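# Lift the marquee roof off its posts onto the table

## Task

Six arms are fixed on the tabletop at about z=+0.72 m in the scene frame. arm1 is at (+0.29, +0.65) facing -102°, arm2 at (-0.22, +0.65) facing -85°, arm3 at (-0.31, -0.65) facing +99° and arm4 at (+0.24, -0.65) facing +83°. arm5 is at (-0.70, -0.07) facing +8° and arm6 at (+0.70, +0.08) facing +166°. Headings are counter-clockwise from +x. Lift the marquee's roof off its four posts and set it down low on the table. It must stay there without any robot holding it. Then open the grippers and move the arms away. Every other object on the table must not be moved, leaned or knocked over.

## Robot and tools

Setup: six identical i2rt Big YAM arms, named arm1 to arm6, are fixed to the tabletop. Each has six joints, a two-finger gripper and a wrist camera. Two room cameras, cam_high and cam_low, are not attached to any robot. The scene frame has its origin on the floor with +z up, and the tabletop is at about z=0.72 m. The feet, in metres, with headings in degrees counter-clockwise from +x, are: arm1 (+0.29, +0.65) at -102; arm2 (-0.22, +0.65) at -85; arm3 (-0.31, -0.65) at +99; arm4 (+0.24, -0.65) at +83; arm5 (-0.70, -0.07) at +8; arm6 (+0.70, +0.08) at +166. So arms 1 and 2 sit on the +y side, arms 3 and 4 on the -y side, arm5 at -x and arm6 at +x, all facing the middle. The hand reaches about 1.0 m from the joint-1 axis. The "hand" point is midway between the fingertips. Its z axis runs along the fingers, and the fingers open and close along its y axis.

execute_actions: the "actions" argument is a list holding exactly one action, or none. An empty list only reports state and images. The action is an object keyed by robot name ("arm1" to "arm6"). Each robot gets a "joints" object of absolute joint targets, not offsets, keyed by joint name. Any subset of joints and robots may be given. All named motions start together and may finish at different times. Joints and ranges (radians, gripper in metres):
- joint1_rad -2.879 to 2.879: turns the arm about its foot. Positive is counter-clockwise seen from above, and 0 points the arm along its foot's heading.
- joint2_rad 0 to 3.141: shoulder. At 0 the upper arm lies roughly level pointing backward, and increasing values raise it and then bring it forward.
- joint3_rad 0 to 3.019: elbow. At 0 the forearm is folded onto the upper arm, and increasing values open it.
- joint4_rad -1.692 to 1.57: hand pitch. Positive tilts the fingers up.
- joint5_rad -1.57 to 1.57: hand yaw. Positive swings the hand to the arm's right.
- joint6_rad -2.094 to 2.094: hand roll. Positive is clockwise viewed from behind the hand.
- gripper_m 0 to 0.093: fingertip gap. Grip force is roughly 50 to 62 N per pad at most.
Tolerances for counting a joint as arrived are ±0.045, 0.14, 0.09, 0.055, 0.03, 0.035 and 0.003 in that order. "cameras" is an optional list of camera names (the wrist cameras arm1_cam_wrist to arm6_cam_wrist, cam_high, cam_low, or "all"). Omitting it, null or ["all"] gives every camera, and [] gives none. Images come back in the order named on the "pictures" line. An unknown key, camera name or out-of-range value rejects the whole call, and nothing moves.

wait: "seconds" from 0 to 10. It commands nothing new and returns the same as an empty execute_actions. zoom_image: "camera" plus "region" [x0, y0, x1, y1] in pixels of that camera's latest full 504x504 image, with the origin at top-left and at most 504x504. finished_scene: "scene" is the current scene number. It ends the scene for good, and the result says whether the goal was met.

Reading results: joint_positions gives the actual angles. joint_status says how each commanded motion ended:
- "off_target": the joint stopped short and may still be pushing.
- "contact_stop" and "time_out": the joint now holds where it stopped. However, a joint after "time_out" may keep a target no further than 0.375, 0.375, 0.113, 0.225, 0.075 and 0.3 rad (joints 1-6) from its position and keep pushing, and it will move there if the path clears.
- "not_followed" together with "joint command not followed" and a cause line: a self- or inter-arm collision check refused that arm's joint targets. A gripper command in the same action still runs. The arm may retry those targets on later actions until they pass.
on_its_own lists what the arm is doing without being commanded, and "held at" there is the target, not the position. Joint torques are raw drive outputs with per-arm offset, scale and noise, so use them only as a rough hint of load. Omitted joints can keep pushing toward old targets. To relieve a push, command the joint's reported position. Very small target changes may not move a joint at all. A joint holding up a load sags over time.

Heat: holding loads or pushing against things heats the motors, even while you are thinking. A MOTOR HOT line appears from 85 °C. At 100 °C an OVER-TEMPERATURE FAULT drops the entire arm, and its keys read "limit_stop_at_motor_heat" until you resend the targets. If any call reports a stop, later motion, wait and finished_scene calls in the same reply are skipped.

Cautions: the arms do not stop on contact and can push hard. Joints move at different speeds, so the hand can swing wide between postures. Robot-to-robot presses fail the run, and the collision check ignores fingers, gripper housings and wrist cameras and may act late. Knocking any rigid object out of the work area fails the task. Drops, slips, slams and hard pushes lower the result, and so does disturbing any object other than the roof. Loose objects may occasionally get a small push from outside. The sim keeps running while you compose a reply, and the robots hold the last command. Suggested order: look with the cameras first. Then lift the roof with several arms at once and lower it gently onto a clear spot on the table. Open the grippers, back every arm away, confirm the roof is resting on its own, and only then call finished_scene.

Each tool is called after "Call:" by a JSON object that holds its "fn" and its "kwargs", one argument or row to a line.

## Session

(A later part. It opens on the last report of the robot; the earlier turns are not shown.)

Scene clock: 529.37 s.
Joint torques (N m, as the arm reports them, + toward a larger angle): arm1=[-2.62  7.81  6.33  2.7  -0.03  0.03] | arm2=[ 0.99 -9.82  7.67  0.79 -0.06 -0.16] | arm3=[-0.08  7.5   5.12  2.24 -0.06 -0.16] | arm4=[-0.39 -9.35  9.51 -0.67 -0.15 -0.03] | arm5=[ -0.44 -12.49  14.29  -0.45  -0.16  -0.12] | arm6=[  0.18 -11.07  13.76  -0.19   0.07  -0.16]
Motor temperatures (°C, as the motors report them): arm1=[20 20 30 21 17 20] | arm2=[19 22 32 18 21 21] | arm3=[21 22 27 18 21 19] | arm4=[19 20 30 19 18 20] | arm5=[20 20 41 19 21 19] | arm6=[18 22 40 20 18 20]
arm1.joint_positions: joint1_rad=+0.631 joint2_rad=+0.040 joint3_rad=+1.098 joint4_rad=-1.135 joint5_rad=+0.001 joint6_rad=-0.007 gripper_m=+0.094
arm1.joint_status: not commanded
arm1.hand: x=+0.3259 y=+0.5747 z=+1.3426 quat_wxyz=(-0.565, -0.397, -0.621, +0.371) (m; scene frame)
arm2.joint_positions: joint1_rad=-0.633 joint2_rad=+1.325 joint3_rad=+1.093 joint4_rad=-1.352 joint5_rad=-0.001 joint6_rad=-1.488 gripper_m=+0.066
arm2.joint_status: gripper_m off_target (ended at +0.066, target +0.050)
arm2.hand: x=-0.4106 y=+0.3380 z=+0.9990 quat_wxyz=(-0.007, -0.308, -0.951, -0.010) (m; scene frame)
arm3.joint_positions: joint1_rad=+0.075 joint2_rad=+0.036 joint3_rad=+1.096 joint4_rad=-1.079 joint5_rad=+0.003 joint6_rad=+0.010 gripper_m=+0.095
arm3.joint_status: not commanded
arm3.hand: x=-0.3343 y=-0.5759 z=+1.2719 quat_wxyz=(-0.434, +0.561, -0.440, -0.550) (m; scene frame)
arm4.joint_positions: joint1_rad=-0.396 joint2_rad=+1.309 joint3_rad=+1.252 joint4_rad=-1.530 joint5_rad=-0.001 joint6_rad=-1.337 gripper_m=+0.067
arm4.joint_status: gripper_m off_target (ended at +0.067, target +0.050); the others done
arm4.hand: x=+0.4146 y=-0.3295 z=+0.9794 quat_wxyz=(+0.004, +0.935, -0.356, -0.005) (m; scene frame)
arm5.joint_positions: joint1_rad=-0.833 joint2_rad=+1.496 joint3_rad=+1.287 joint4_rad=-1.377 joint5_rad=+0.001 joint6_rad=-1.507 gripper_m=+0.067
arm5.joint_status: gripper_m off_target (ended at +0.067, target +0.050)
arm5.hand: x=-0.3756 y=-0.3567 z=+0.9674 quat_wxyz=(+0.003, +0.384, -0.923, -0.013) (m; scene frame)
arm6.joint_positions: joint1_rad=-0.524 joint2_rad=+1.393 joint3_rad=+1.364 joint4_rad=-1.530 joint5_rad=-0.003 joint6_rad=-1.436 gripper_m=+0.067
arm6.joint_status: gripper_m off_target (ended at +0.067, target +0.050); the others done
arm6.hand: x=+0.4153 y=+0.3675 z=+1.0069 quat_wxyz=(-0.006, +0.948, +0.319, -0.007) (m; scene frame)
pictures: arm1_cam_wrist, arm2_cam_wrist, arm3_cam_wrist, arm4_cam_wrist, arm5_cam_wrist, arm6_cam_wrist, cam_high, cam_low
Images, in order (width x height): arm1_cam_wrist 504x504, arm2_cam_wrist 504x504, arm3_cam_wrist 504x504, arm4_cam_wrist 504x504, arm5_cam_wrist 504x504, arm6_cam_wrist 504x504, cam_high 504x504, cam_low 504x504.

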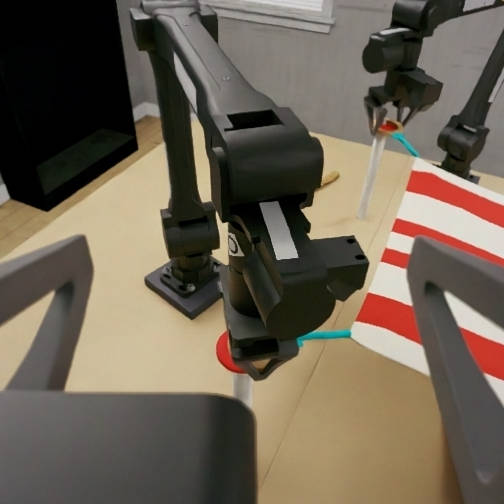

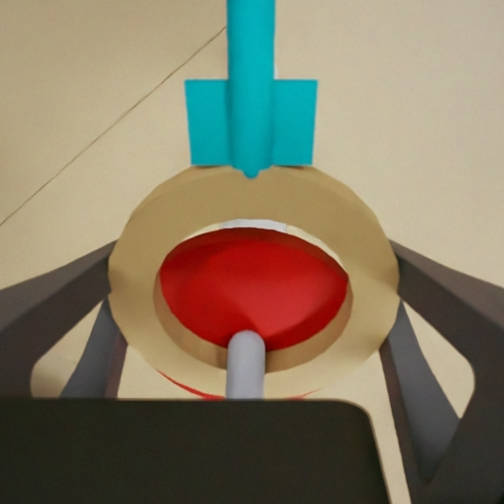

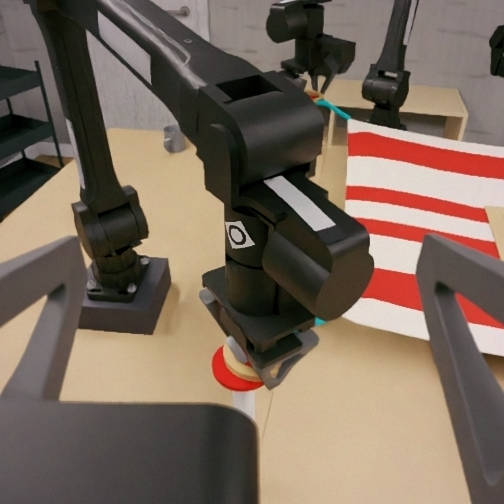

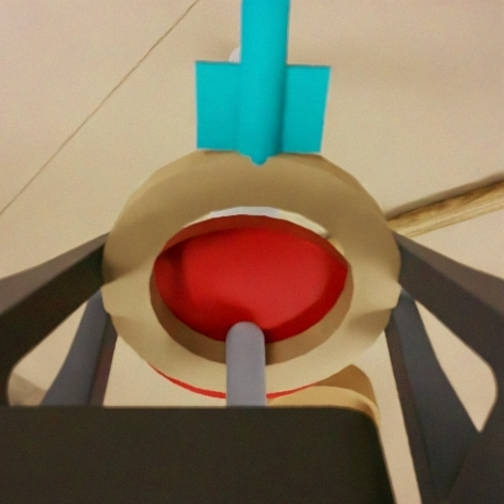

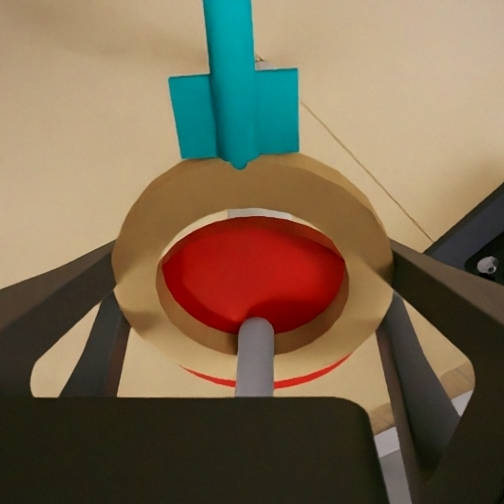

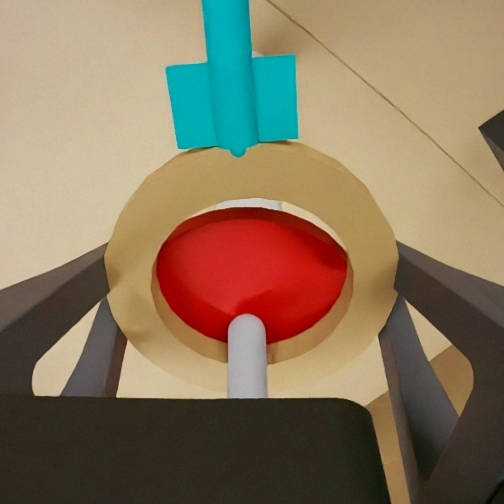

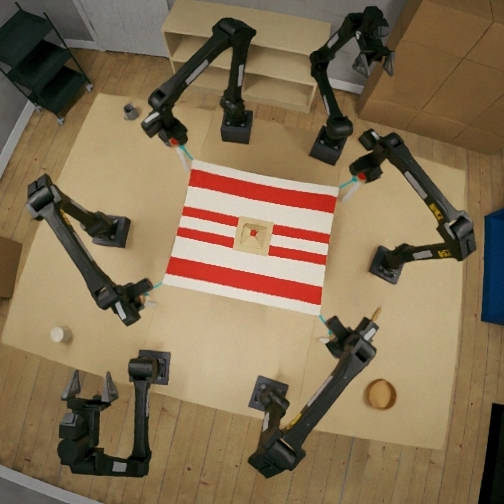

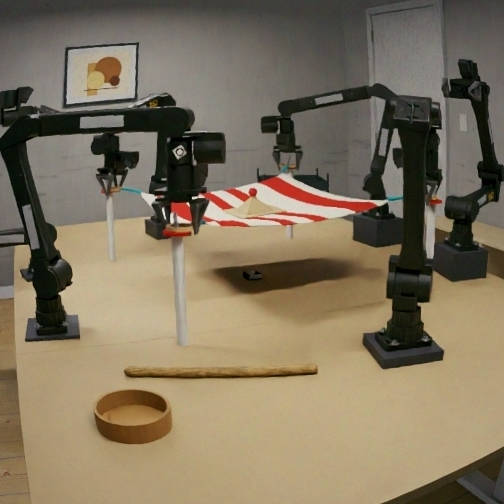

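Call:
{"fn": "execute_actions", "kwargs": {
  "actions": [
    {"arm2":{"joints":{"joint1_rad":-0.698,"joint2_rad":1.254}},"arm4":{"joints":{"joint1_rad":-0.461,"joint2_rad":1.239}},"arm5":{"joints":{"joint1_rad":-0.885,"joint2_rad":1.435}},"arm6":{"joints":{"joint1_rad":-0.578,"joint2_rad":1.329}}}
  ]
}}

Scene clock: 565.17 s.
Joint torques (N m, as the arm reports them, + toward a larger angle): arm1=[-2.62  7.81  6.34  2.71 -0.03  0.03] | arm2=[ -1.47 -10.49   7.84   0.85   0.51  -0.18] | arm3=[-0.05  7.53  5.08  2.23 -0.06 -0.16] | arm4=[ -1.22 -10.64   9.66  -0.52   0.3   -0.01] | arm5=[ -2.4  -11.87  14.62  -0.37   0.33  -0.11] | arm6=[ -0.73 -11.48  13.8   -0.1    0.38  -0.15]
Motor temperatures (°C, as the motors report them): arm1=[20 20 30 21 17 20] | arm2=[19 23 32 18 21 21] | arm3=[21 22 27 18 21 19] | arm4=[19 20 30 19 18 20] | arm5=[20 21 42 19 21 19] | arm6=[18 23 41 20 18 20]
arm1.joint_positions: joint1_rad=+0.631 joint2_rad=+0.040 joint3_rad=+1.098 joint4_rad=-1.135 joint5_rad=+0.001 joint6_rad=-0.007 gripper_m=+0.094
arm1.joint_status: not commanded
arm1.hand: x=+0.3259 y=+0.5747 z=+1.3426 quat_wxyz=(-0.565, -0.397, -0.621, +0.371) (m; scene frame)
arm2.joint_positions: joint1_rad=-0.673 joint2_rad=+1.269 joint3_rad=+1.093 joint4_rad=-1.351 joint5_rad=-0.014 joint6_rad=-1.488 gripper_m=+0.066
arm2.joint_status: all done
arm2.hand: x=-0.4195 y=+0.3470 z=+1.0181 quat_wxyz=(-0.006, -0.327, -0.945, +0.019) (m; scene frame)
arm3.joint_positions: joint1_rad=+0.075 joint2_rad=+0.036 joint3_rad=+1.096 joint4_rad=-1.079 joint5_rad=+0.003 joint6_rad=+0.010 gripper_m=+0.095
arm3.joint_status: not commanded
arm3.hand: x=-0.3343 y=-0.5759 z=+1.2719 quat_wxyz=(-0.434, +0.561, -0.440, -0.550) (m; scene frame)
arm4.joint_positions: joint1_rad=-0.442 joint2_rad=+1.241 joint3_rad=+1.252 joint4_rad=-1.531 joint5_rad=-0.014 joint6_rad=-1.337 gripper_m=+0.067
arm4.joint_status: all done
arm4.hand: x=+0.4228 y=-0.3446 z=+1.0025 quat_wxyz=(-0.030, +0.926, -0.376, -0.006) (m; scene frame)
arm5.joint_positions: joint1_rad=-0.867 joint2_rad=+1.442 joint3_rad=+1.287 joint4_rad=-1.376 joint5_rad=-0.012 joint6_rad=-1.509 gripper_m=+0.067
arm5.joint_status: all done
arm5.hand: x=-0.3861 y=-0.3638 z=+0.9893 quat_wxyz=(-0.015, +0.369, -0.929, +0.009) (m; scene frame)
arm6.joint_positions: joint1_rad=-0.559 joint2_rad=+1.348 joint3_rad=+1.364 joint4_rad=-1.530 joint5_rad=-0.011 joint6_rad=-1.436 gripper_m=+0.067
arm6.joint_status: all done
arm6.hand: x=+0.4288 y=+0.3719 z=+1.0241 quat_wxyz=(-0.025, +0.953, +0.302, -0.021) (m; scene frame)
pictures: arm1_cam_wrist, arm2_cam_wrist, arm3_cam_wrist, arm4_cam_wrist, arm5_cam_wrist, arm6_cam_wrist, cam_high, cam_low
Images, in order (width x height): arm1_cam_wrist 504x504, arm2_cam_wrist 504x504, arm3_cam_wrist 504x504, arm4_cam_wrist 504x504, arm5_cam_wrist 504x504, arm6_cam_wrist 504x504, cam_high 504x504, cam_low 504x504.

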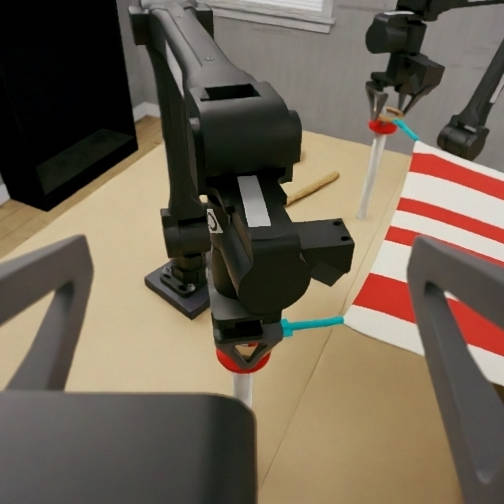

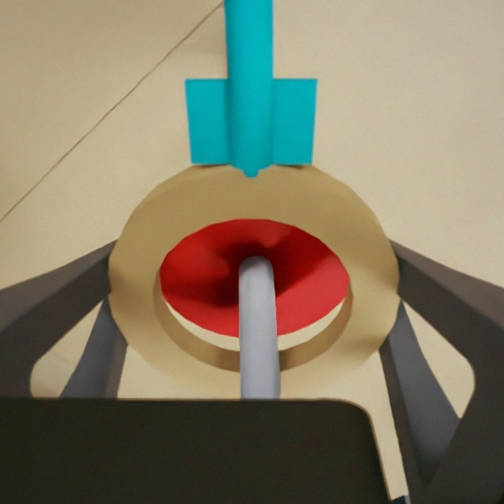

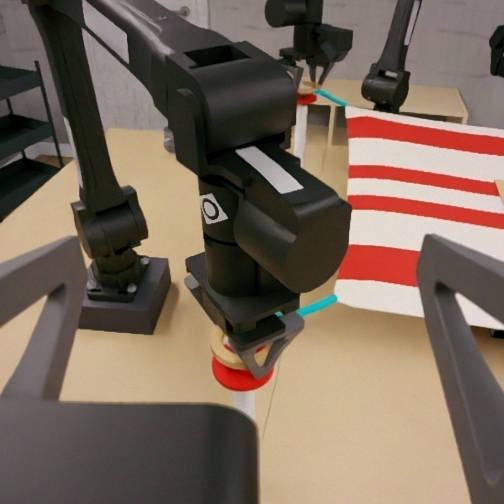

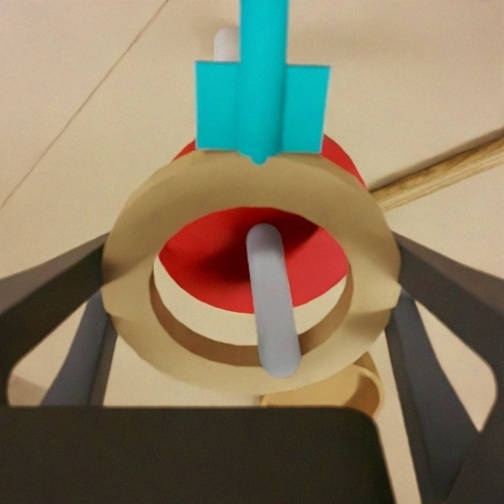

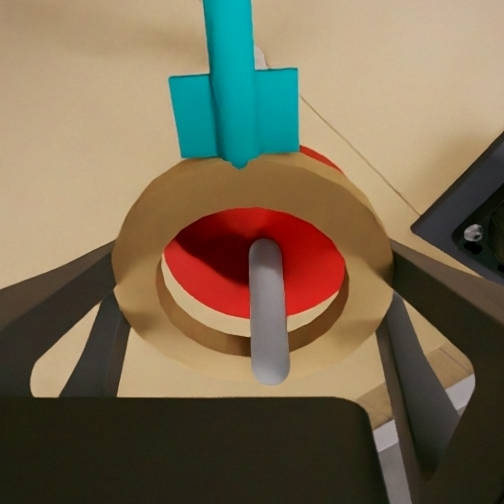

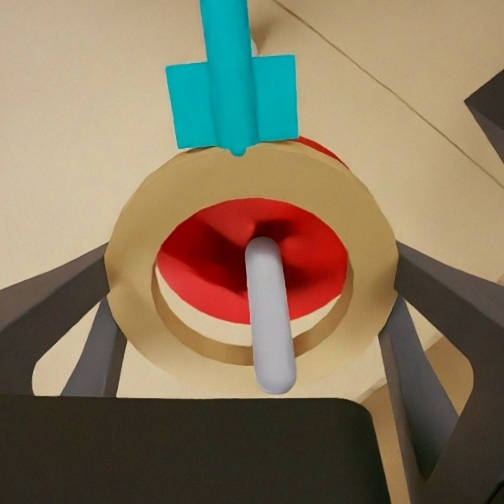

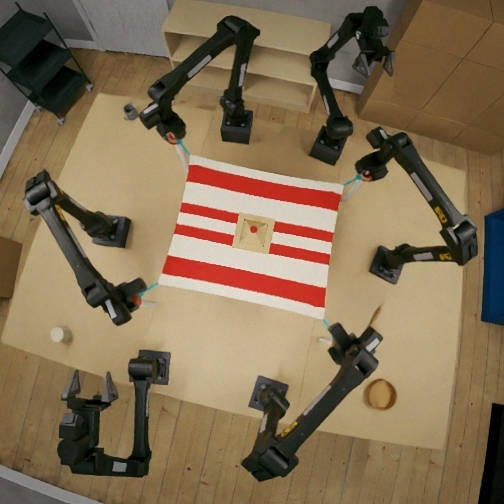

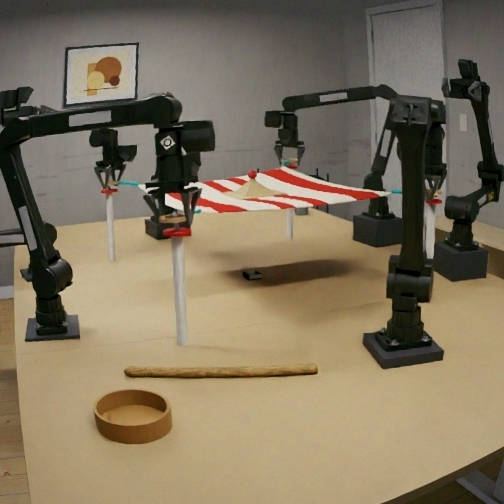

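Call:
{"fn": "execute_actions", "kwargs": {
  "actions": []
}}

Scene clock: 588.43 s.
Joint torques (N m, as the arm reports them, + toward a larger angle): arm1=[-2.61  7.81  6.35  2.71 -0.03  0.03] | arm2=[-2.01 -9.97  7.79  0.86  0.51 -0.14] | arm3=[ 0.05  7.3   5.04  2.24 -0.06 -0.16] | arm4=[ -1.29 -10.58   9.62  -0.5    0.3   -0.01] | arm5=[ -2.36 -11.75  14.53  -0.37   0.32  -0.11] | arm6=[ -0.96 -11.41  13.8   -0.09   0.38  -0.16]
Motor temperatures (°C, as the motors report them): arm1=[20 21 30 21 17 20] | arm2=[19 23 32 18 22 21] | arm3=[21 22 27 18 21 19] | arm4=[19 20 30 19 18 20] | arm5=[20 21 42 19 21 19] | arm6=[18 23 41 20 18 20]
arm1.joint_positions: joint1_rad=+0.631 joint2_rad=+0.040 joint3_rad=+1.098 joint4_rad=-1.135 joint5_rad=+0.001 joint6_rad=-0.007 gripper_m=+0.094
arm1.joint_status: not commanded
arm1.hand: x=+0.3259 y=+0.5747 z=+1.3426 quat_wxyz=(-0.565, -0.397, -0.621, +0.371) (m; scene frame)
arm2.joint_positions: joint1_rad=-0.673 joint2_rad=+1.269 joint3_rad=+1.093 joint4_rad=-1.351 joint5_rad=-0.014 joint6_rad=-1.488 gripper_m=+0.066
arm2.joint_status: all done
arm2.hand: x=-0.4195 y=+0.3470 z=+1.0181 quat_wxyz=(-0.006, -0.327, -0.945, +0.019) (m; scene frame)
arm3.joint_positions: joint1_rad=+0.075 joint2_rad=+0.036 joint3_rad=+1.096 joint4_rad=-1.079 joint5_rad=+0.003 joint6_rad=+0.010 gripper_m=+0.095
arm3.joint_status: not commanded
arm3.hand: x=-0.3343 y=-0.5759 z=+1.2719 quat_wxyz=(-0.434, +0.561, -0.440, -0.550) (m; scene frame)
arm4.joint_positions: joint1_rad=-0.442 joint2_rad=+1.241 joint3_rad=+1.252 joint4_rad=-1.531 joint5_rad=-0.014 joint6_rad=-1.337 gripper_m=+0.067
arm4.joint_status: all done
arm4.hand: x=+0.4228 y=-0.3446 z=+1.0025 quat_wxyz=(-0.030, +0.926, -0.376, -0.006) (m; scene frame)
arm5.joint_positions: joint1_rad=-0.867 joint2_rad=+1.442 joint3_rad=+1.287 joint4_rad=-1.376 joint5_rad=-0.012 joint6_rad=-1.509 gripper_m=+0.067
arm5.joint_status: all done
arm5.hand: x=-0.3861 y=-0.3638 z=+0.9893 quat_wxyz=(-0.015, +0.369, -0.929, +0.009) (m; scene frame)
arm6.joint_positions: joint1_rad=-0.559 joint2_rad=+1.348 joint3_rad=+1.364 joint4_rad=-1.530 joint5_rad=-0.011 joint6_rad=-1.436 gripper_m=+0.067
arm6.joint_status: all done
arm6.hand: x=+0.4288 y=+0.3719 z=+1.0241 quat_wxyz=(-0.025, +0.953, +0.302, -0.021) (m; scene frame)
pictures: arm1_cam_wrist, arm2_cam_wrist, arm3_cam_wrist, arm4_cam_wrist, arm5_cam_wrist, arm6_cam_wrist, cam_high, cam_low
Images, in order (width x height): arm1_cam_wrist 504x504, arm2_cam_wrist 504x504, arm3_cam_wrist 504x504, arm4_cam_wrist 504x504, arm5_cam_wrist 504x504, arm6_cam_wrist 504x504, cam_high 504x504, cam_low 504x504.

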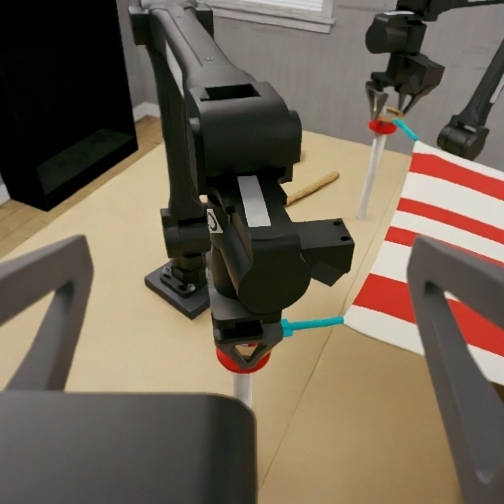

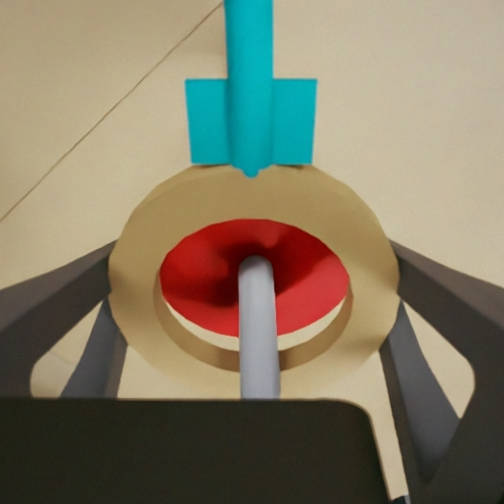

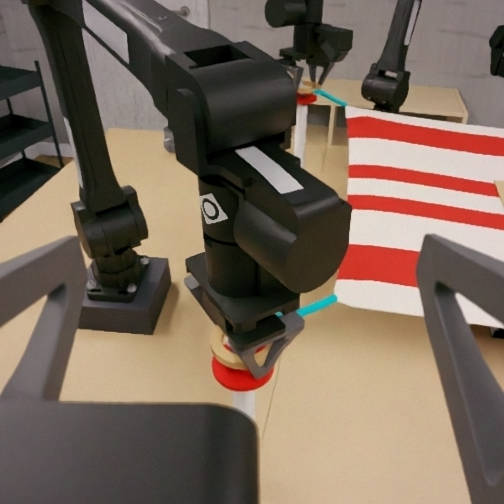

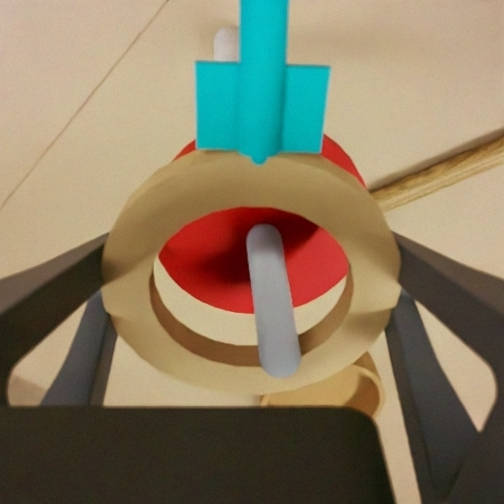

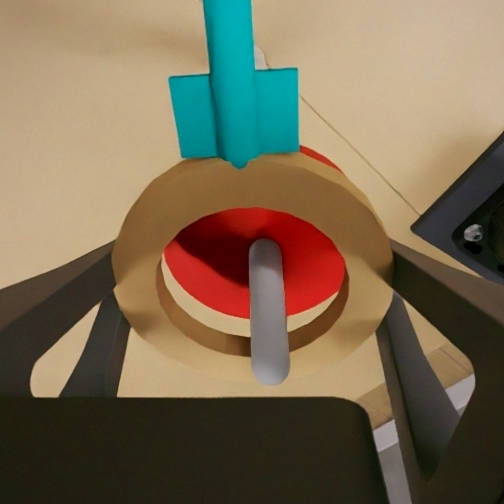

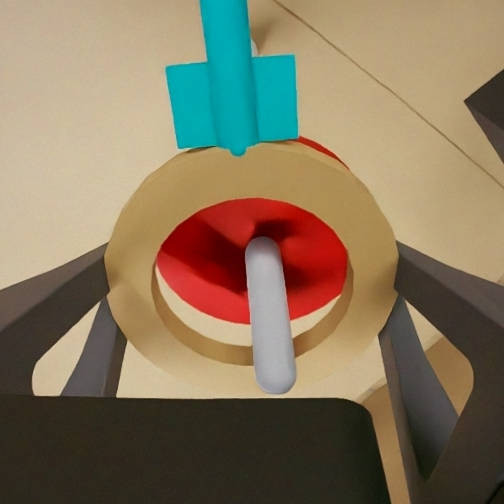

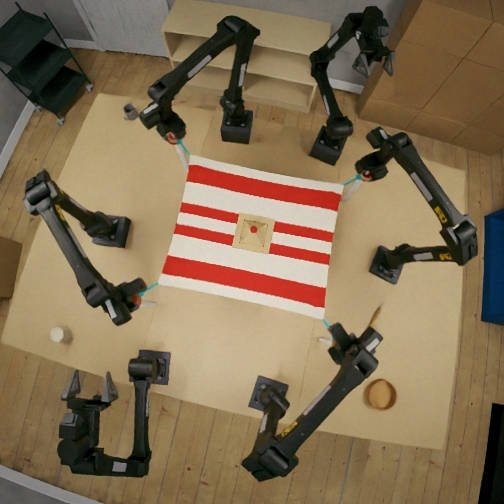

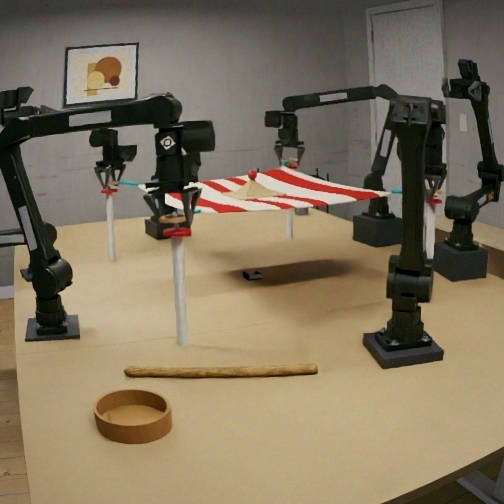

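Call:
{"fn": "execute_actions", "kwargs": {
  "actions": [
    {"arm2":{"joints":{"joint1_rad":-0.745}},"arm4":{"joints":{"joint1_rad":-0.503}},"arm5":{"joints":{"joint1_rad":-0.921}},"arm6":{"joints":{"joint1_rad":-0.617}}}
  ],
  "cameras": ["arm2_cam_wrist","arm4_cam_wrist","arm5_cam_wrist","arm6_cam_wrist"]
}}

Scene clock: 639.23 s.
Joint torques (N m, as the arm reports them, + toward a larger angle): arm1=[-2.57  7.82  6.33  2.71 -0.03  0.03] | arm2=[ -1.85 -10.05   7.99   0.75   0.83  -0.14] | arm3=[ 0.04  7.25  5.1   2.26 -0.05 -0.15] | arm4=[ -2.29 -10.4    9.61  -0.51   0.59   0.  ] | arm5=[ -2.87 -11.7   14.59  -0.37   0.54  -0.11] | arm6=[ -1.76 -11.    13.75  -0.08   0.65  -0.16]
Motor temperatures (°C, as the motors report them): arm1=[20 21 30 21 17 20] | arm2=[19 23 32 18 22 21] | arm3=[21 22 26 18 21 19] | arm4=[19 20 30 19 19 20] | arm5=[20 21 44 19 22 19] | arm6=[18 23 42 20 18 20]
arm1.joint_positions: joint1_rad=+0.631 joint2_rad=+0.040 joint3_rad=+1.098 joint4_rad=-1.135 joint5_rad=+0.001 joint6_rad=-0.007 gripper_m=+0.094
arm1.joint_status: not commanded
arm1.hand: x=+0.3259 y=+0.5747 z=+1.3426 quat_wxyz=(-0.565, -0.397, -0.621, +0.371) (m; scene frame)
arm2.joint_positions: joint1_rad=-0.709 joint2_rad=+1.269 joint3_rad=+1.093 joint4_rad=-1.351 joint5_rad=-0.021 joint6_rad=-1.490 gripper_m=+0.066
arm2.joint_status: all done
arm2.hand: x=-0.4290 y=+0.3534 z=+1.0180 quat_wxyz=(-0.009, -0.343, -0.939, +0.020) (m; scene frame)
arm3.joint_positions: joint1_rad=+0.075 joint2_rad=+0.036 joint3_rad=+1.096 joint4_rad=-1.079 joint5_rad=+0.003 joint6_rad=+0.010 gripper_m=+0.095
arm3.joint_status: not commanded
arm3.hand: x=-0.3343 y=-0.5759 z=+1.2719 quat_wxyz=(-0.434, +0.561, -0.440, -0.550) (m; scene frame)
arm4.joint_positions: joint1_rad=-0.472 joint2_rad=+1.241 joint3_rad=+1.252 joint4_rad=-1.531 joint5_rad=-0.021 joint6_rad=-1.339 gripper_m=+0.067
arm4.joint_status: all done
arm4.hand: x=+0.4308 y=-0.3495 z=+1.0025 quat_wxyz=(-0.031, +0.921, -0.389, -0.009) (m; scene frame)
arm5.joint_positions: joint1_rad=-0.896 joint2_rad=+1.442 joint3_rad=+1.287 joint4_rad=-1.376 joint5_rad=-0.018 joint6_rad=-1.509 gripper_m=+0.067
arm5.joint_status: all done
arm5.hand: x=-0.3940 y=-0.3720 z=+0.9893 quat_wxyz=(-0.017, +0.356, -0.934, +0.008) (m; scene frame)
arm6.joint_positions: joint1_rad=-0.584 joint2_rad=+1.348 joint3_rad=+1.364 joint4_rad=-1.530 joint5_rad=-0.018 joint6_rad=-1.437 gripper_m=+0.067
arm6.joint_status: all done
arm6.hand: x=+0.4355 y=+0.3780 z=+1.0241 quat_wxyz=(-0.023, +0.956, +0.290, -0.023) (m; scene frame)
pictures: arm2_cam_wrist, arm4_cam_wrist, arm5_cam_wrist, arm6_cam_wrist
Images, in order (width x height): arm2_cam_wrist 504x504, arm4_cam_wrist 504x504, arm5_cam_wrist 504x504, arm6_cam_wrist 504x504.

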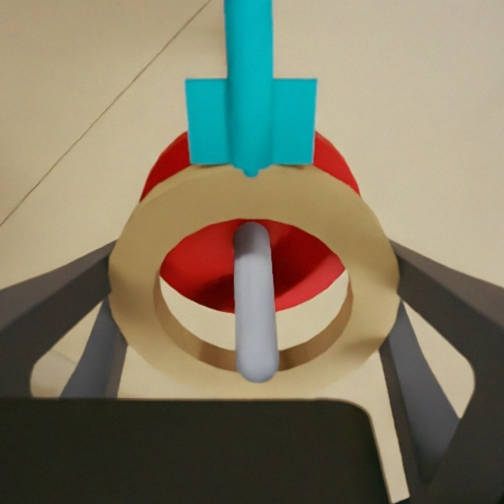

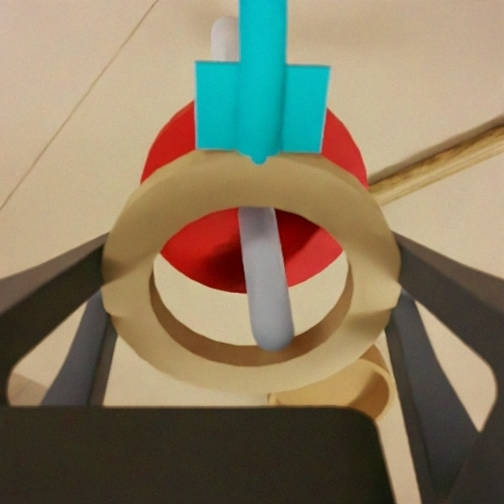

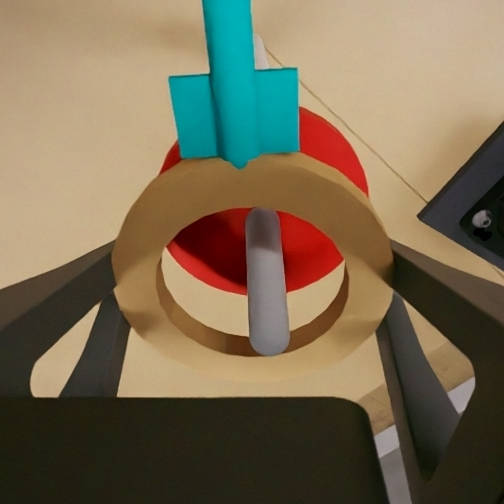

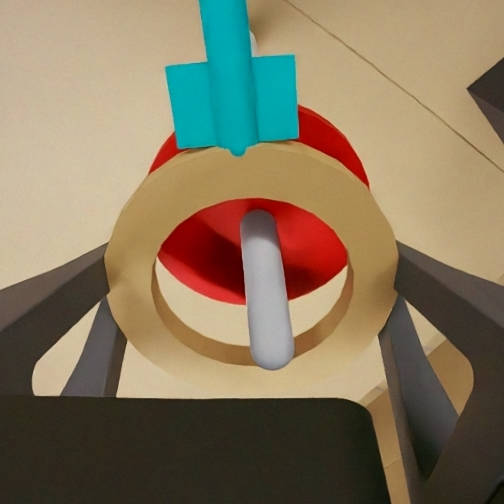

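Call:
{"fn": "execute_actions", "kwargs": {
  "actions": [
    {"arm2":{"joints":{"joint2_rad":1.114,"joint3_rad":1.163}},"arm4":{"joints":{"joint2_rad":1.142,"joint3_rad":1.357}},"arm5":{"joints":{"joint2_rad":1.335,"joint3_rad":1.372}},"arm6":{"joints":{"joint2_rad":1.239,"joint3_rad":1.474}}}
  ],
  "cameras": ["arm2_cam_wrist","arm4_cam_wrist","arm5_cam_wrist","arm6_cam_wrist","cam_low","cam_high"]
}}

Scene clock: 663.03 s.
Joint torques (N m, as the arm reports them, + toward a larger angle): arm1=[-2.55  7.79  6.33  2.71 -0.03  0.03] | arm2=[-2.58 -6.75 11.79  1.17  0.91 -0.14] | arm3=[-0.12  7.21  5.11  2.26 -0.06 -0.16] | arm4=[-2.22 -7.89 14.4  -0.22  0.6   0.02] | arm5=[-2.86 -8.44 15.08  0.04  0.58 -0.1 ] | arm6=[-2.04 -8.24 14.09  0.24  0.65 -0.14]
Motor temperatures (°C, as the motors report them): arm1=[20 21 29 21 17 20] | arm2=[19 23 32 18 22 21] | arm3=[21 22 26 18 21 19] | arm4=[19 20 30 19 19 20] | arm5=[20 21 44 19 22 19] | arm6=[18 23 43 20 19 20]
arm1.joint_positions: joint1_rad=+0.631 joint2_rad=+0.040 joint3_rad=+1.098 joint4_rad=-1.135 joint5_rad=+0.001 joint6_rad=-0.007 gripper_m=+0.094
arm1.joint_status: not commanded
arm1.hand: x=+0.3259 y=+0.5747 z=+1.3426 quat_wxyz=(-0.565, -0.397, -0.621, +0.371) (m; scene frame)
arm2.joint_positions: joint1_rad=-0.709 joint2_rad=+1.110 joint3_rad=+1.107 joint4_rad=-1.351 joint5_rad=-0.023 joint6_rad=-1.490 gripper_m=+0.066
arm2.joint_status: all done
arm2.hand: x=-0.4227 y=+0.3626 z=+1.0771 quat_wxyz=(+0.013, -0.340, -0.934, +0.104) (m; scene frame)
arm3.joint_positions: joint1_rad=+0.075 joint2_rad=+0.036 joint3_rad=+1.096 joint4_rad=-1.079 joint5_rad=+0.003 joint6_rad=+0.010 gripper_m=+0.095
arm3.joint_status: not commanded
arm3.hand: x=-0.3343 y=-0.5759 z=+1.2719 quat_wxyz=(-0.434, +0.561, -0.440, -0.550) (m; scene frame)
arm4.joint_positions: joint1_rad=-0.472 joint2_rad=+1.137 joint3_rad=+1.313 joint4_rad=-1.531 joint5_rad=-0.021 joint6_rad=-1.339 gripper_m=+0.067
arm4.joint_status: all done
arm4.hand: x=+0.4283 y=-0.3542 z=+1.0624 quat_wxyz=(-0.112, +0.916, -0.386, +0.004) (m; scene frame)
arm5.joint_positions: joint1_rad=-0.896 joint2_rad=+1.322 joint3_rad=+1.333 joint4_rad=-1.377 joint5_rad=-0.019 joint6_rad=-1.509 gripper_m=+0.067
arm5.joint_status: all done
arm5.hand: x=-0.3946 y=-0.3718 z=+1.0570 quat_wxyz=(-0.052, +0.354, -0.930, +0.083) (m; scene frame)
arm6.joint_positions: joint1_rad=-0.584 joint2_rad=+1.238 joint3_rad=+1.426 joint4_rad=-1.530 joint5_rad=-0.018 joint6_rad=-1.437 gripper_m=+0.067
arm6.joint_status: all done
arm6.hand: x=+0.4404 y=+0.3729 z=+1.0910 quat_wxyz=(-0.101, +0.950, +0.289, -0.059) (m; scene frame)
pictures: arm2_cam_wrist, arm4_cam_wrist, arm5_cam_wrist, arm6_cam_wrist, cam_high, cam_low
Images, in order (width x height): arm2_cam_wrist 504x504, arm4_cam_wrist 504x504, arm5_cam_wrist 504x504, arm6_cam_wrist 504x504, cam_high 504x504, cam_low 504x504.

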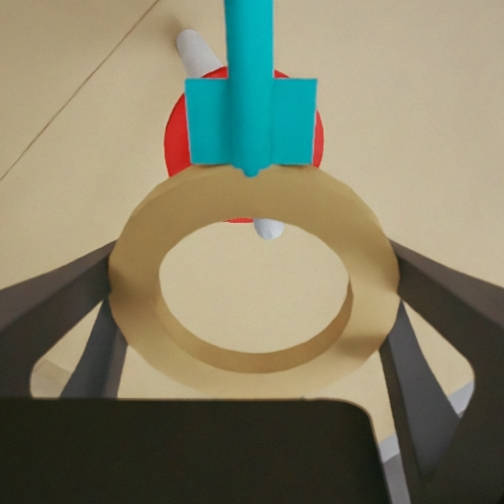

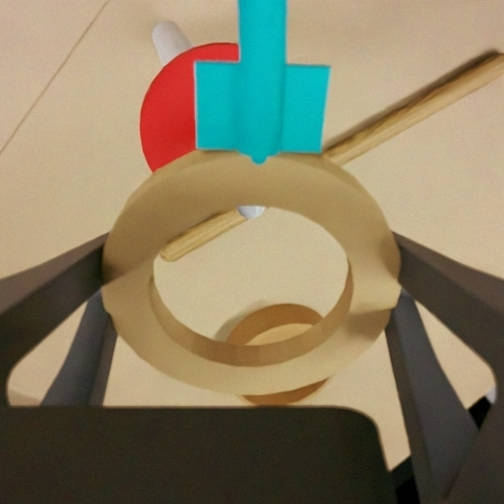

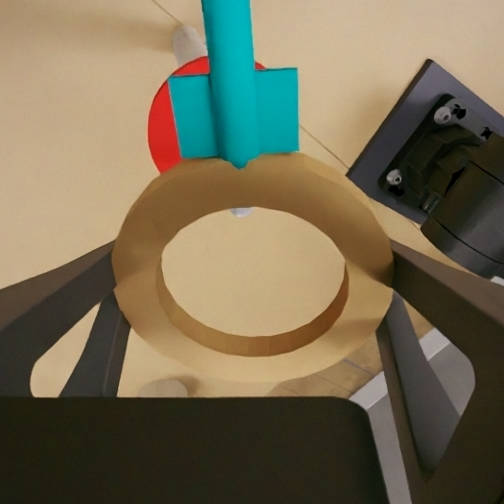

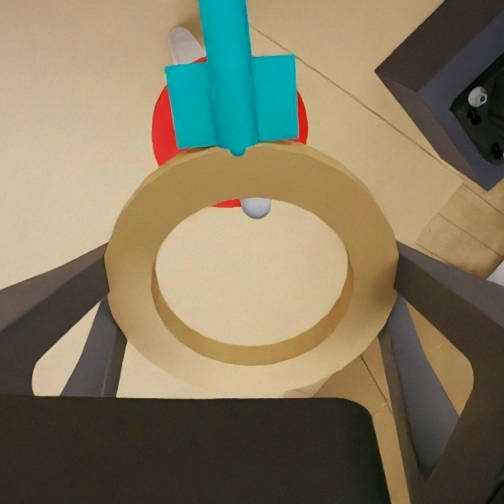

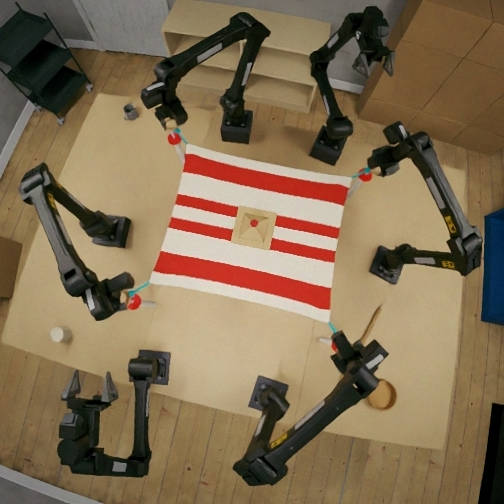

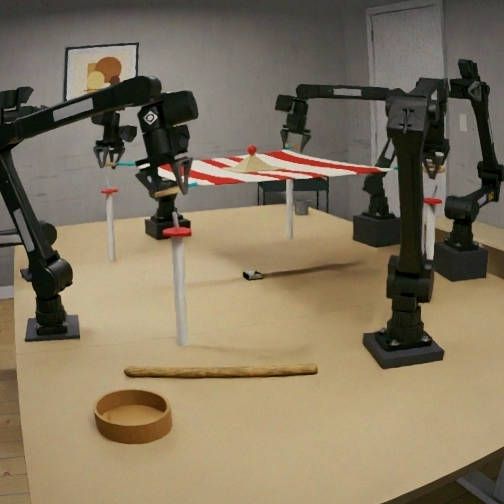

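Call:
{"fn": "execute_actions", "kwargs": {
  "actions": [
    {"arm2":{"joints":{"joint1_rad":-0.395,"joint6_rad":-1.2}},"arm4":{"joints":{"joint1_rad":-0.154,"joint6_rad":-1.09}},"arm5":{"joints":{"joint1_rad":-0.634,"joint6_rad":-1.31}},"arm6":{"joints":{"joint1_rad":-0.308,"joint6_rad":-1.23}}}
  ],
  "cameras": ["arm1_cam_wrist","arm3_cam_wrist","arm2_cam_wrist","cam_low","cam_high"]
}}

Scene clock: 724.20 s.
Joint torques (N m, as the arm reports them, + toward a larger angle): arm1=[-2.63  7.8   6.35  2.7  -0.03  0.03] | arm2=[ 0.   -6.76 11.97  1.17  0.05  0.08] | arm3=[ 0.29  7.4   5.11  2.22 -0.06 -0.15] | arm4=[ 0.34 -8.26 14.42 -0.2  -0.07  0.14] | arm5=[-1.42 -8.96 15.19  0.06 -0.04  0.08] | arm6=[-0.16 -8.28 14.07  0.32  0.05  0.16]
Motor temperatures (°C, as the motors report them): arm1=[20 21 29 21 17 20] | arm2=[19 22 39 18 23 21] | arm3=[21 23 26 18 21 19] | arm4=[19 20 36 19 20 20] | arm5=[20 21 46 19 22 19] | arm6=[18 23 44 20 19 20]
arm1.joint_positions: joint1_rad=+0.631 joint2_rad=+0.040 joint3_rad=+1.098 joint4_rad=-1.135 joint5_rad=+0.001 joint6_rad=-0.007 gripper_m=+0.094
arm1.joint_status: not commanded
arm1.hand: x=+0.3259 y=+0.5747 z=+1.3426 quat_wxyz=(-0.565, -0.397, -0.621, +0.371) (m; scene frame)
arm2.joint_positions: joint1_rad=-0.395 joint2_rad=+1.110 joint3_rad=+1.107 joint4_rad=-1.351 joint5_rad=-0.003 joint6_rad=-1.215 gripper_m=+0.066
arm2.joint_status: all done
arm2.hand: x=-0.3277 y=+0.3159 z=+1.0779 quat_wxyz=(-0.009, -0.323, -0.940, +0.105) (m; scene frame)
arm3.joint_positions: joint1_rad=+0.075 joint2_rad=+0.036 joint3_rad=+1.096 joint4_rad=-1.079 joint5_rad=+0.003 joint6_rad=+0.010 gripper_m=+0.095
arm3.joint_status: not commanded
arm3.hand: x=-0.3343 y=-0.5759 z=+1.2719 quat_wxyz=(-0.434, +0.561, -0.440, -0.550) (m; scene frame)
arm4.joint_positions: joint1_rad=-0.153 joint2_rad=+1.137 joint3_rad=+1.313 joint4_rad=-1.531 joint5_rad=-0.003 joint6_rad=-1.100 gripper_m=+0.067
arm4.joint_status: all done
arm4.hand: x=+0.3283 y=-0.3114 z=+1.0631 quat_wxyz=(-0.111, +0.930, -0.351, -0.017) (m; scene frame)
arm5.joint_positions: joint1_rad=-0.627 joint2_rad=+1.323 joint3_rad=+1.333 joint4_rad=-1.377 joint5_rad=-0.002 joint6_rad=-1.320 gripper_m=+0.067
arm5.joint_status: all done
arm5.hand: x=-0.3277 y=-0.2828 z=+1.0576 quat_wxyz=(-0.064, +0.390, -0.916, +0.074) (m; scene frame)
arm6.joint_positions: joint1_rad=-0.299 joint2_rad=+1.238 joint3_rad=+1.426 joint4_rad=-1.530 joint5_rad=-0.002 joint6_rad=-1.247 gripper_m=+0.067
arm6.joint_status: all done
arm6.hand: x=+0.3699 y=+0.2896 z=+1.0914 quat_wxyz=(-0.090, +0.936, +0.333, -0.074) (m; scene frame)
pictures: arm1_cam_wrist, arm2_cam_wrist, arm3_cam_wrist, cam_high, cam_low
Images, in order (width x height): arm1_cam_wrist 504x504, arm2_cam_wrist 504x504, arm3_cam_wrist 504x504, cam_high 504x504, cam_low 504x504.

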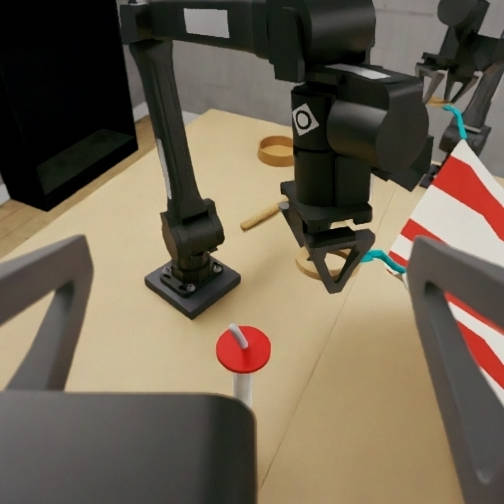

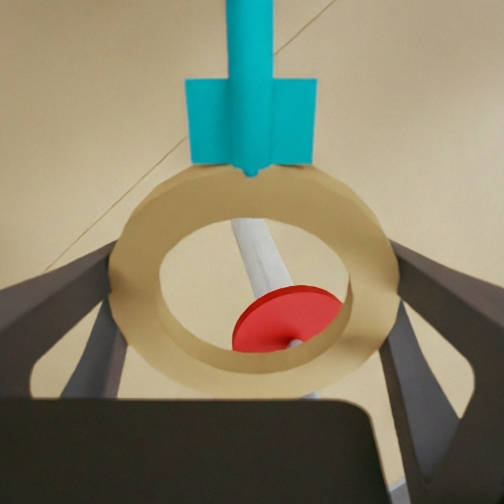

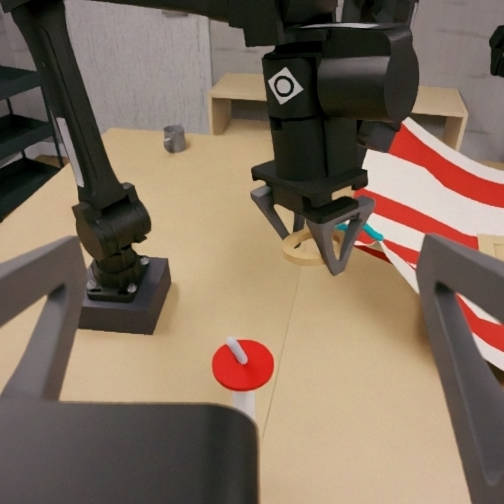

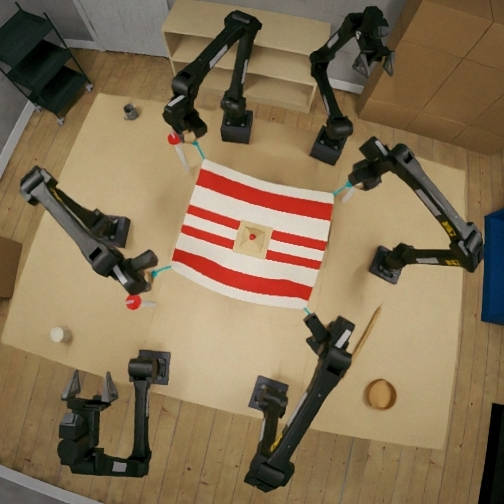

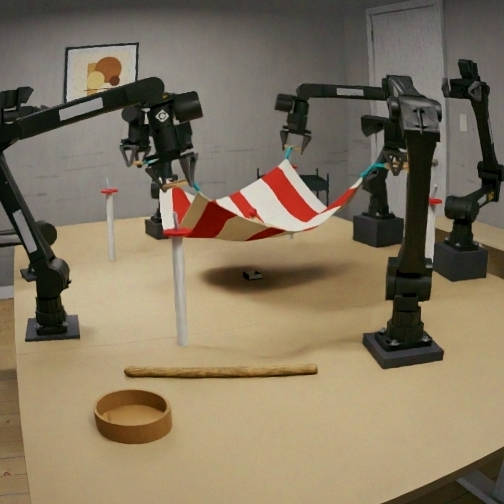

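Call:
{"fn": "zoom_image", "kwargs": {
  "camera": "cam_low",
  "region": [150, 150, 400, 300]
}}

Region (150, 150, 400, 300) of cam_low's 504x504 image, scaled by 2.016, with more detail than that image has; it fills the top 302 rows of this view, and the rest is white.

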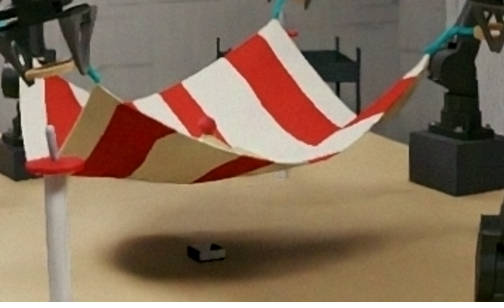

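Call:
{"fn": "execute_actions", "kwargs": {
  "actions": [
    {"arm2":{"joints":{"joint2_rad":1.30,"joint3_rad":1.005,"joint4_rad":-1.256}},"arm4":{"joints":{"joint2_rad":1.265,"joint3_rad":1.2,"joint4_rad":-1.488}},"arm5":{"joints":{"joint2_rad":1.472,"joint3_rad":1.283,"joint4_rad":-1.365}},"arm6":{"joints":{"joint2_rad":1.372,"joint3_rad":1.259,"joint4_rad":-1.439}}}
  ],
  "cameras": ["arm1_cam_wrist","arm3_cam_wrist","cam_low","cam_high"]
}}

Scene clock: 761.77 s.
Joint torques (N m, as the arm reports them, + toward a larger angle): arm1=[-2.65  7.86  6.35  2.72 -0.03  0.03] | arm2=[  0.5  -11.13   8.31   0.66   0.04   0.07] | arm3=[ 0.05  7.31  5.07  2.27 -0.06 -0.16] | arm4=[  0.32 -11.78  10.44   0.67  -0.07   0.12] | arm5=[ -1.32 -12.38  11.25   0.27  -0.04   0.05] | arm6=[ -0.21 -12.2   11.94   0.62   0.05   0.14]
Motor temperatures (°C, as the motors report them): arm1=[20 21 29 21 17 20] | arm2=[19 22 40 18 22 21] | arm3=[21 23 26 18 21 19] | arm4=[19 20 37 19 19 20] | arm5=[20 21 47 19 22 19] | arm6=[18 23 45 20 19 20]
arm1.joint_positions: joint1_rad=+0.631 joint2_rad=+0.040 joint3_rad=+1.098 joint4_rad=-1.135 joint5_rad=+0.001 joint6_rad=-0.007 gripper_m=+0.094
arm1.joint_status: not commanded
arm1.hand: x=+0.3259 y=+0.5747 z=+1.3426 quat_wxyz=(-0.565, -0.397, -0.621, +0.371) (m; scene frame)
arm2.joint_positions: joint1_rad=-0.395 joint2_rad=+1.325 joint3_rad=+0.990 joint4_rad=-1.264 joint5_rad=-0.003 joint6_rad=-1.213 gripper_m=+0.066
arm2.joint_status: all done
arm2.hand: x=-0.3265 y=+0.3162 z=+0.9621 quat_wxyz=(-0.006, -0.326, -0.945, -0.018) (m; scene frame)
arm3.joint_positions: joint1_rad=+0.075 joint2_rad=+0.036 joint3_rad=+1.096 joint4_rad=-1.079 joint5_rad=+0.003 joint6_rad=+0.010 gripper_m=+0.095
arm3.joint_status: not commanded
arm3.hand: x=-0.3343 y=-0.5759 z=+1.2719 quat_wxyz=(-0.434, +0.561, -0.440, -0.550) (m; scene frame)
arm4.joint_positions: joint1_rad=-0.153 joint2_rad=+1.277 joint3_rad=+1.201 joint4_rad=-1.502 joint5_rad=-0.003 joint6_rad=-1.099 gripper_m=+0.067
arm4.joint_status: all done
arm4.hand: x=+0.3289 y=-0.3073 z=+0.9716 quat_wxyz=(-0.001, +0.935, -0.353, -0.004) (m; scene frame)
arm5.joint_positions: joint1_rad=-0.627 joint2_rad=+1.486 joint3_rad=+1.275 joint4_rad=-1.373 joint5_rad=-0.002 joint6_rad=-1.319 gripper_m=+0.067
arm5.joint_status: all done
arm5.hand: x=-0.3269 y=-0.2823 z=+0.9678 quat_wxyz=(+0.002, +0.392, -0.920, -0.012) (m; scene frame)
arm6.joint_positions: joint1_rad=-0.299 joint2_rad=+1.396 joint3_rad=+1.230 joint4_rad=-1.450 joint5_rad=-0.002 joint6_rad=-1.245 gripper_m=+0.067
arm6.joint_status: all done
arm6.hand: x=+0.3730 y=+0.2871 z=+0.9557 quat_wxyz=(+0.017, +0.942, +0.335, +0.010) (m; scene frame)
pictures: arm1_cam_wrist, arm3_cam_wrist, cam_high, cam_low
Images, in order (width x height): arm1_cam_wrist 504x504, arm3_cam_wrist 504x504, cam_high 504x504, cam_low 504x504.

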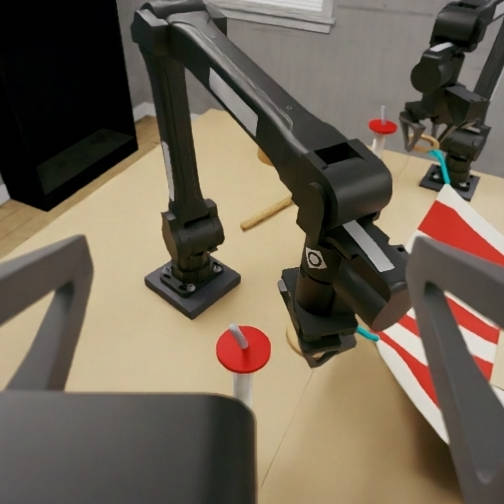

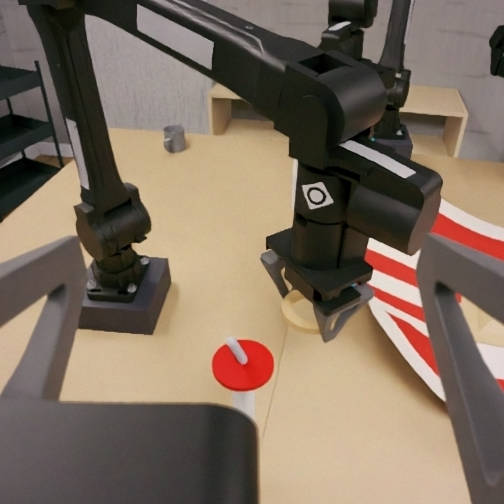

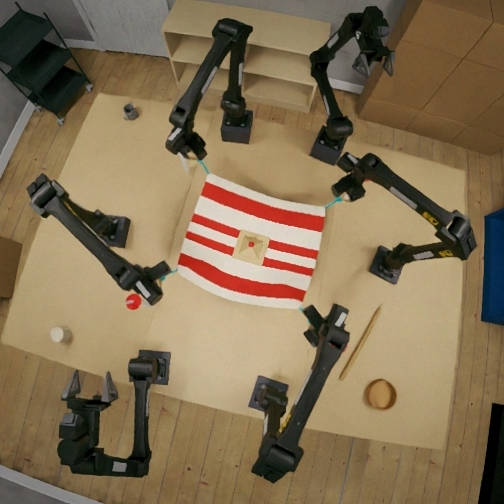

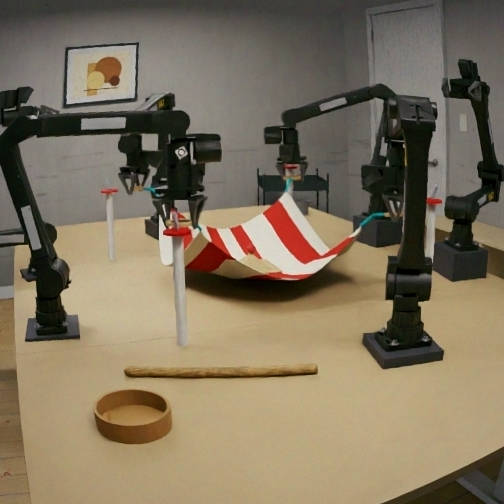

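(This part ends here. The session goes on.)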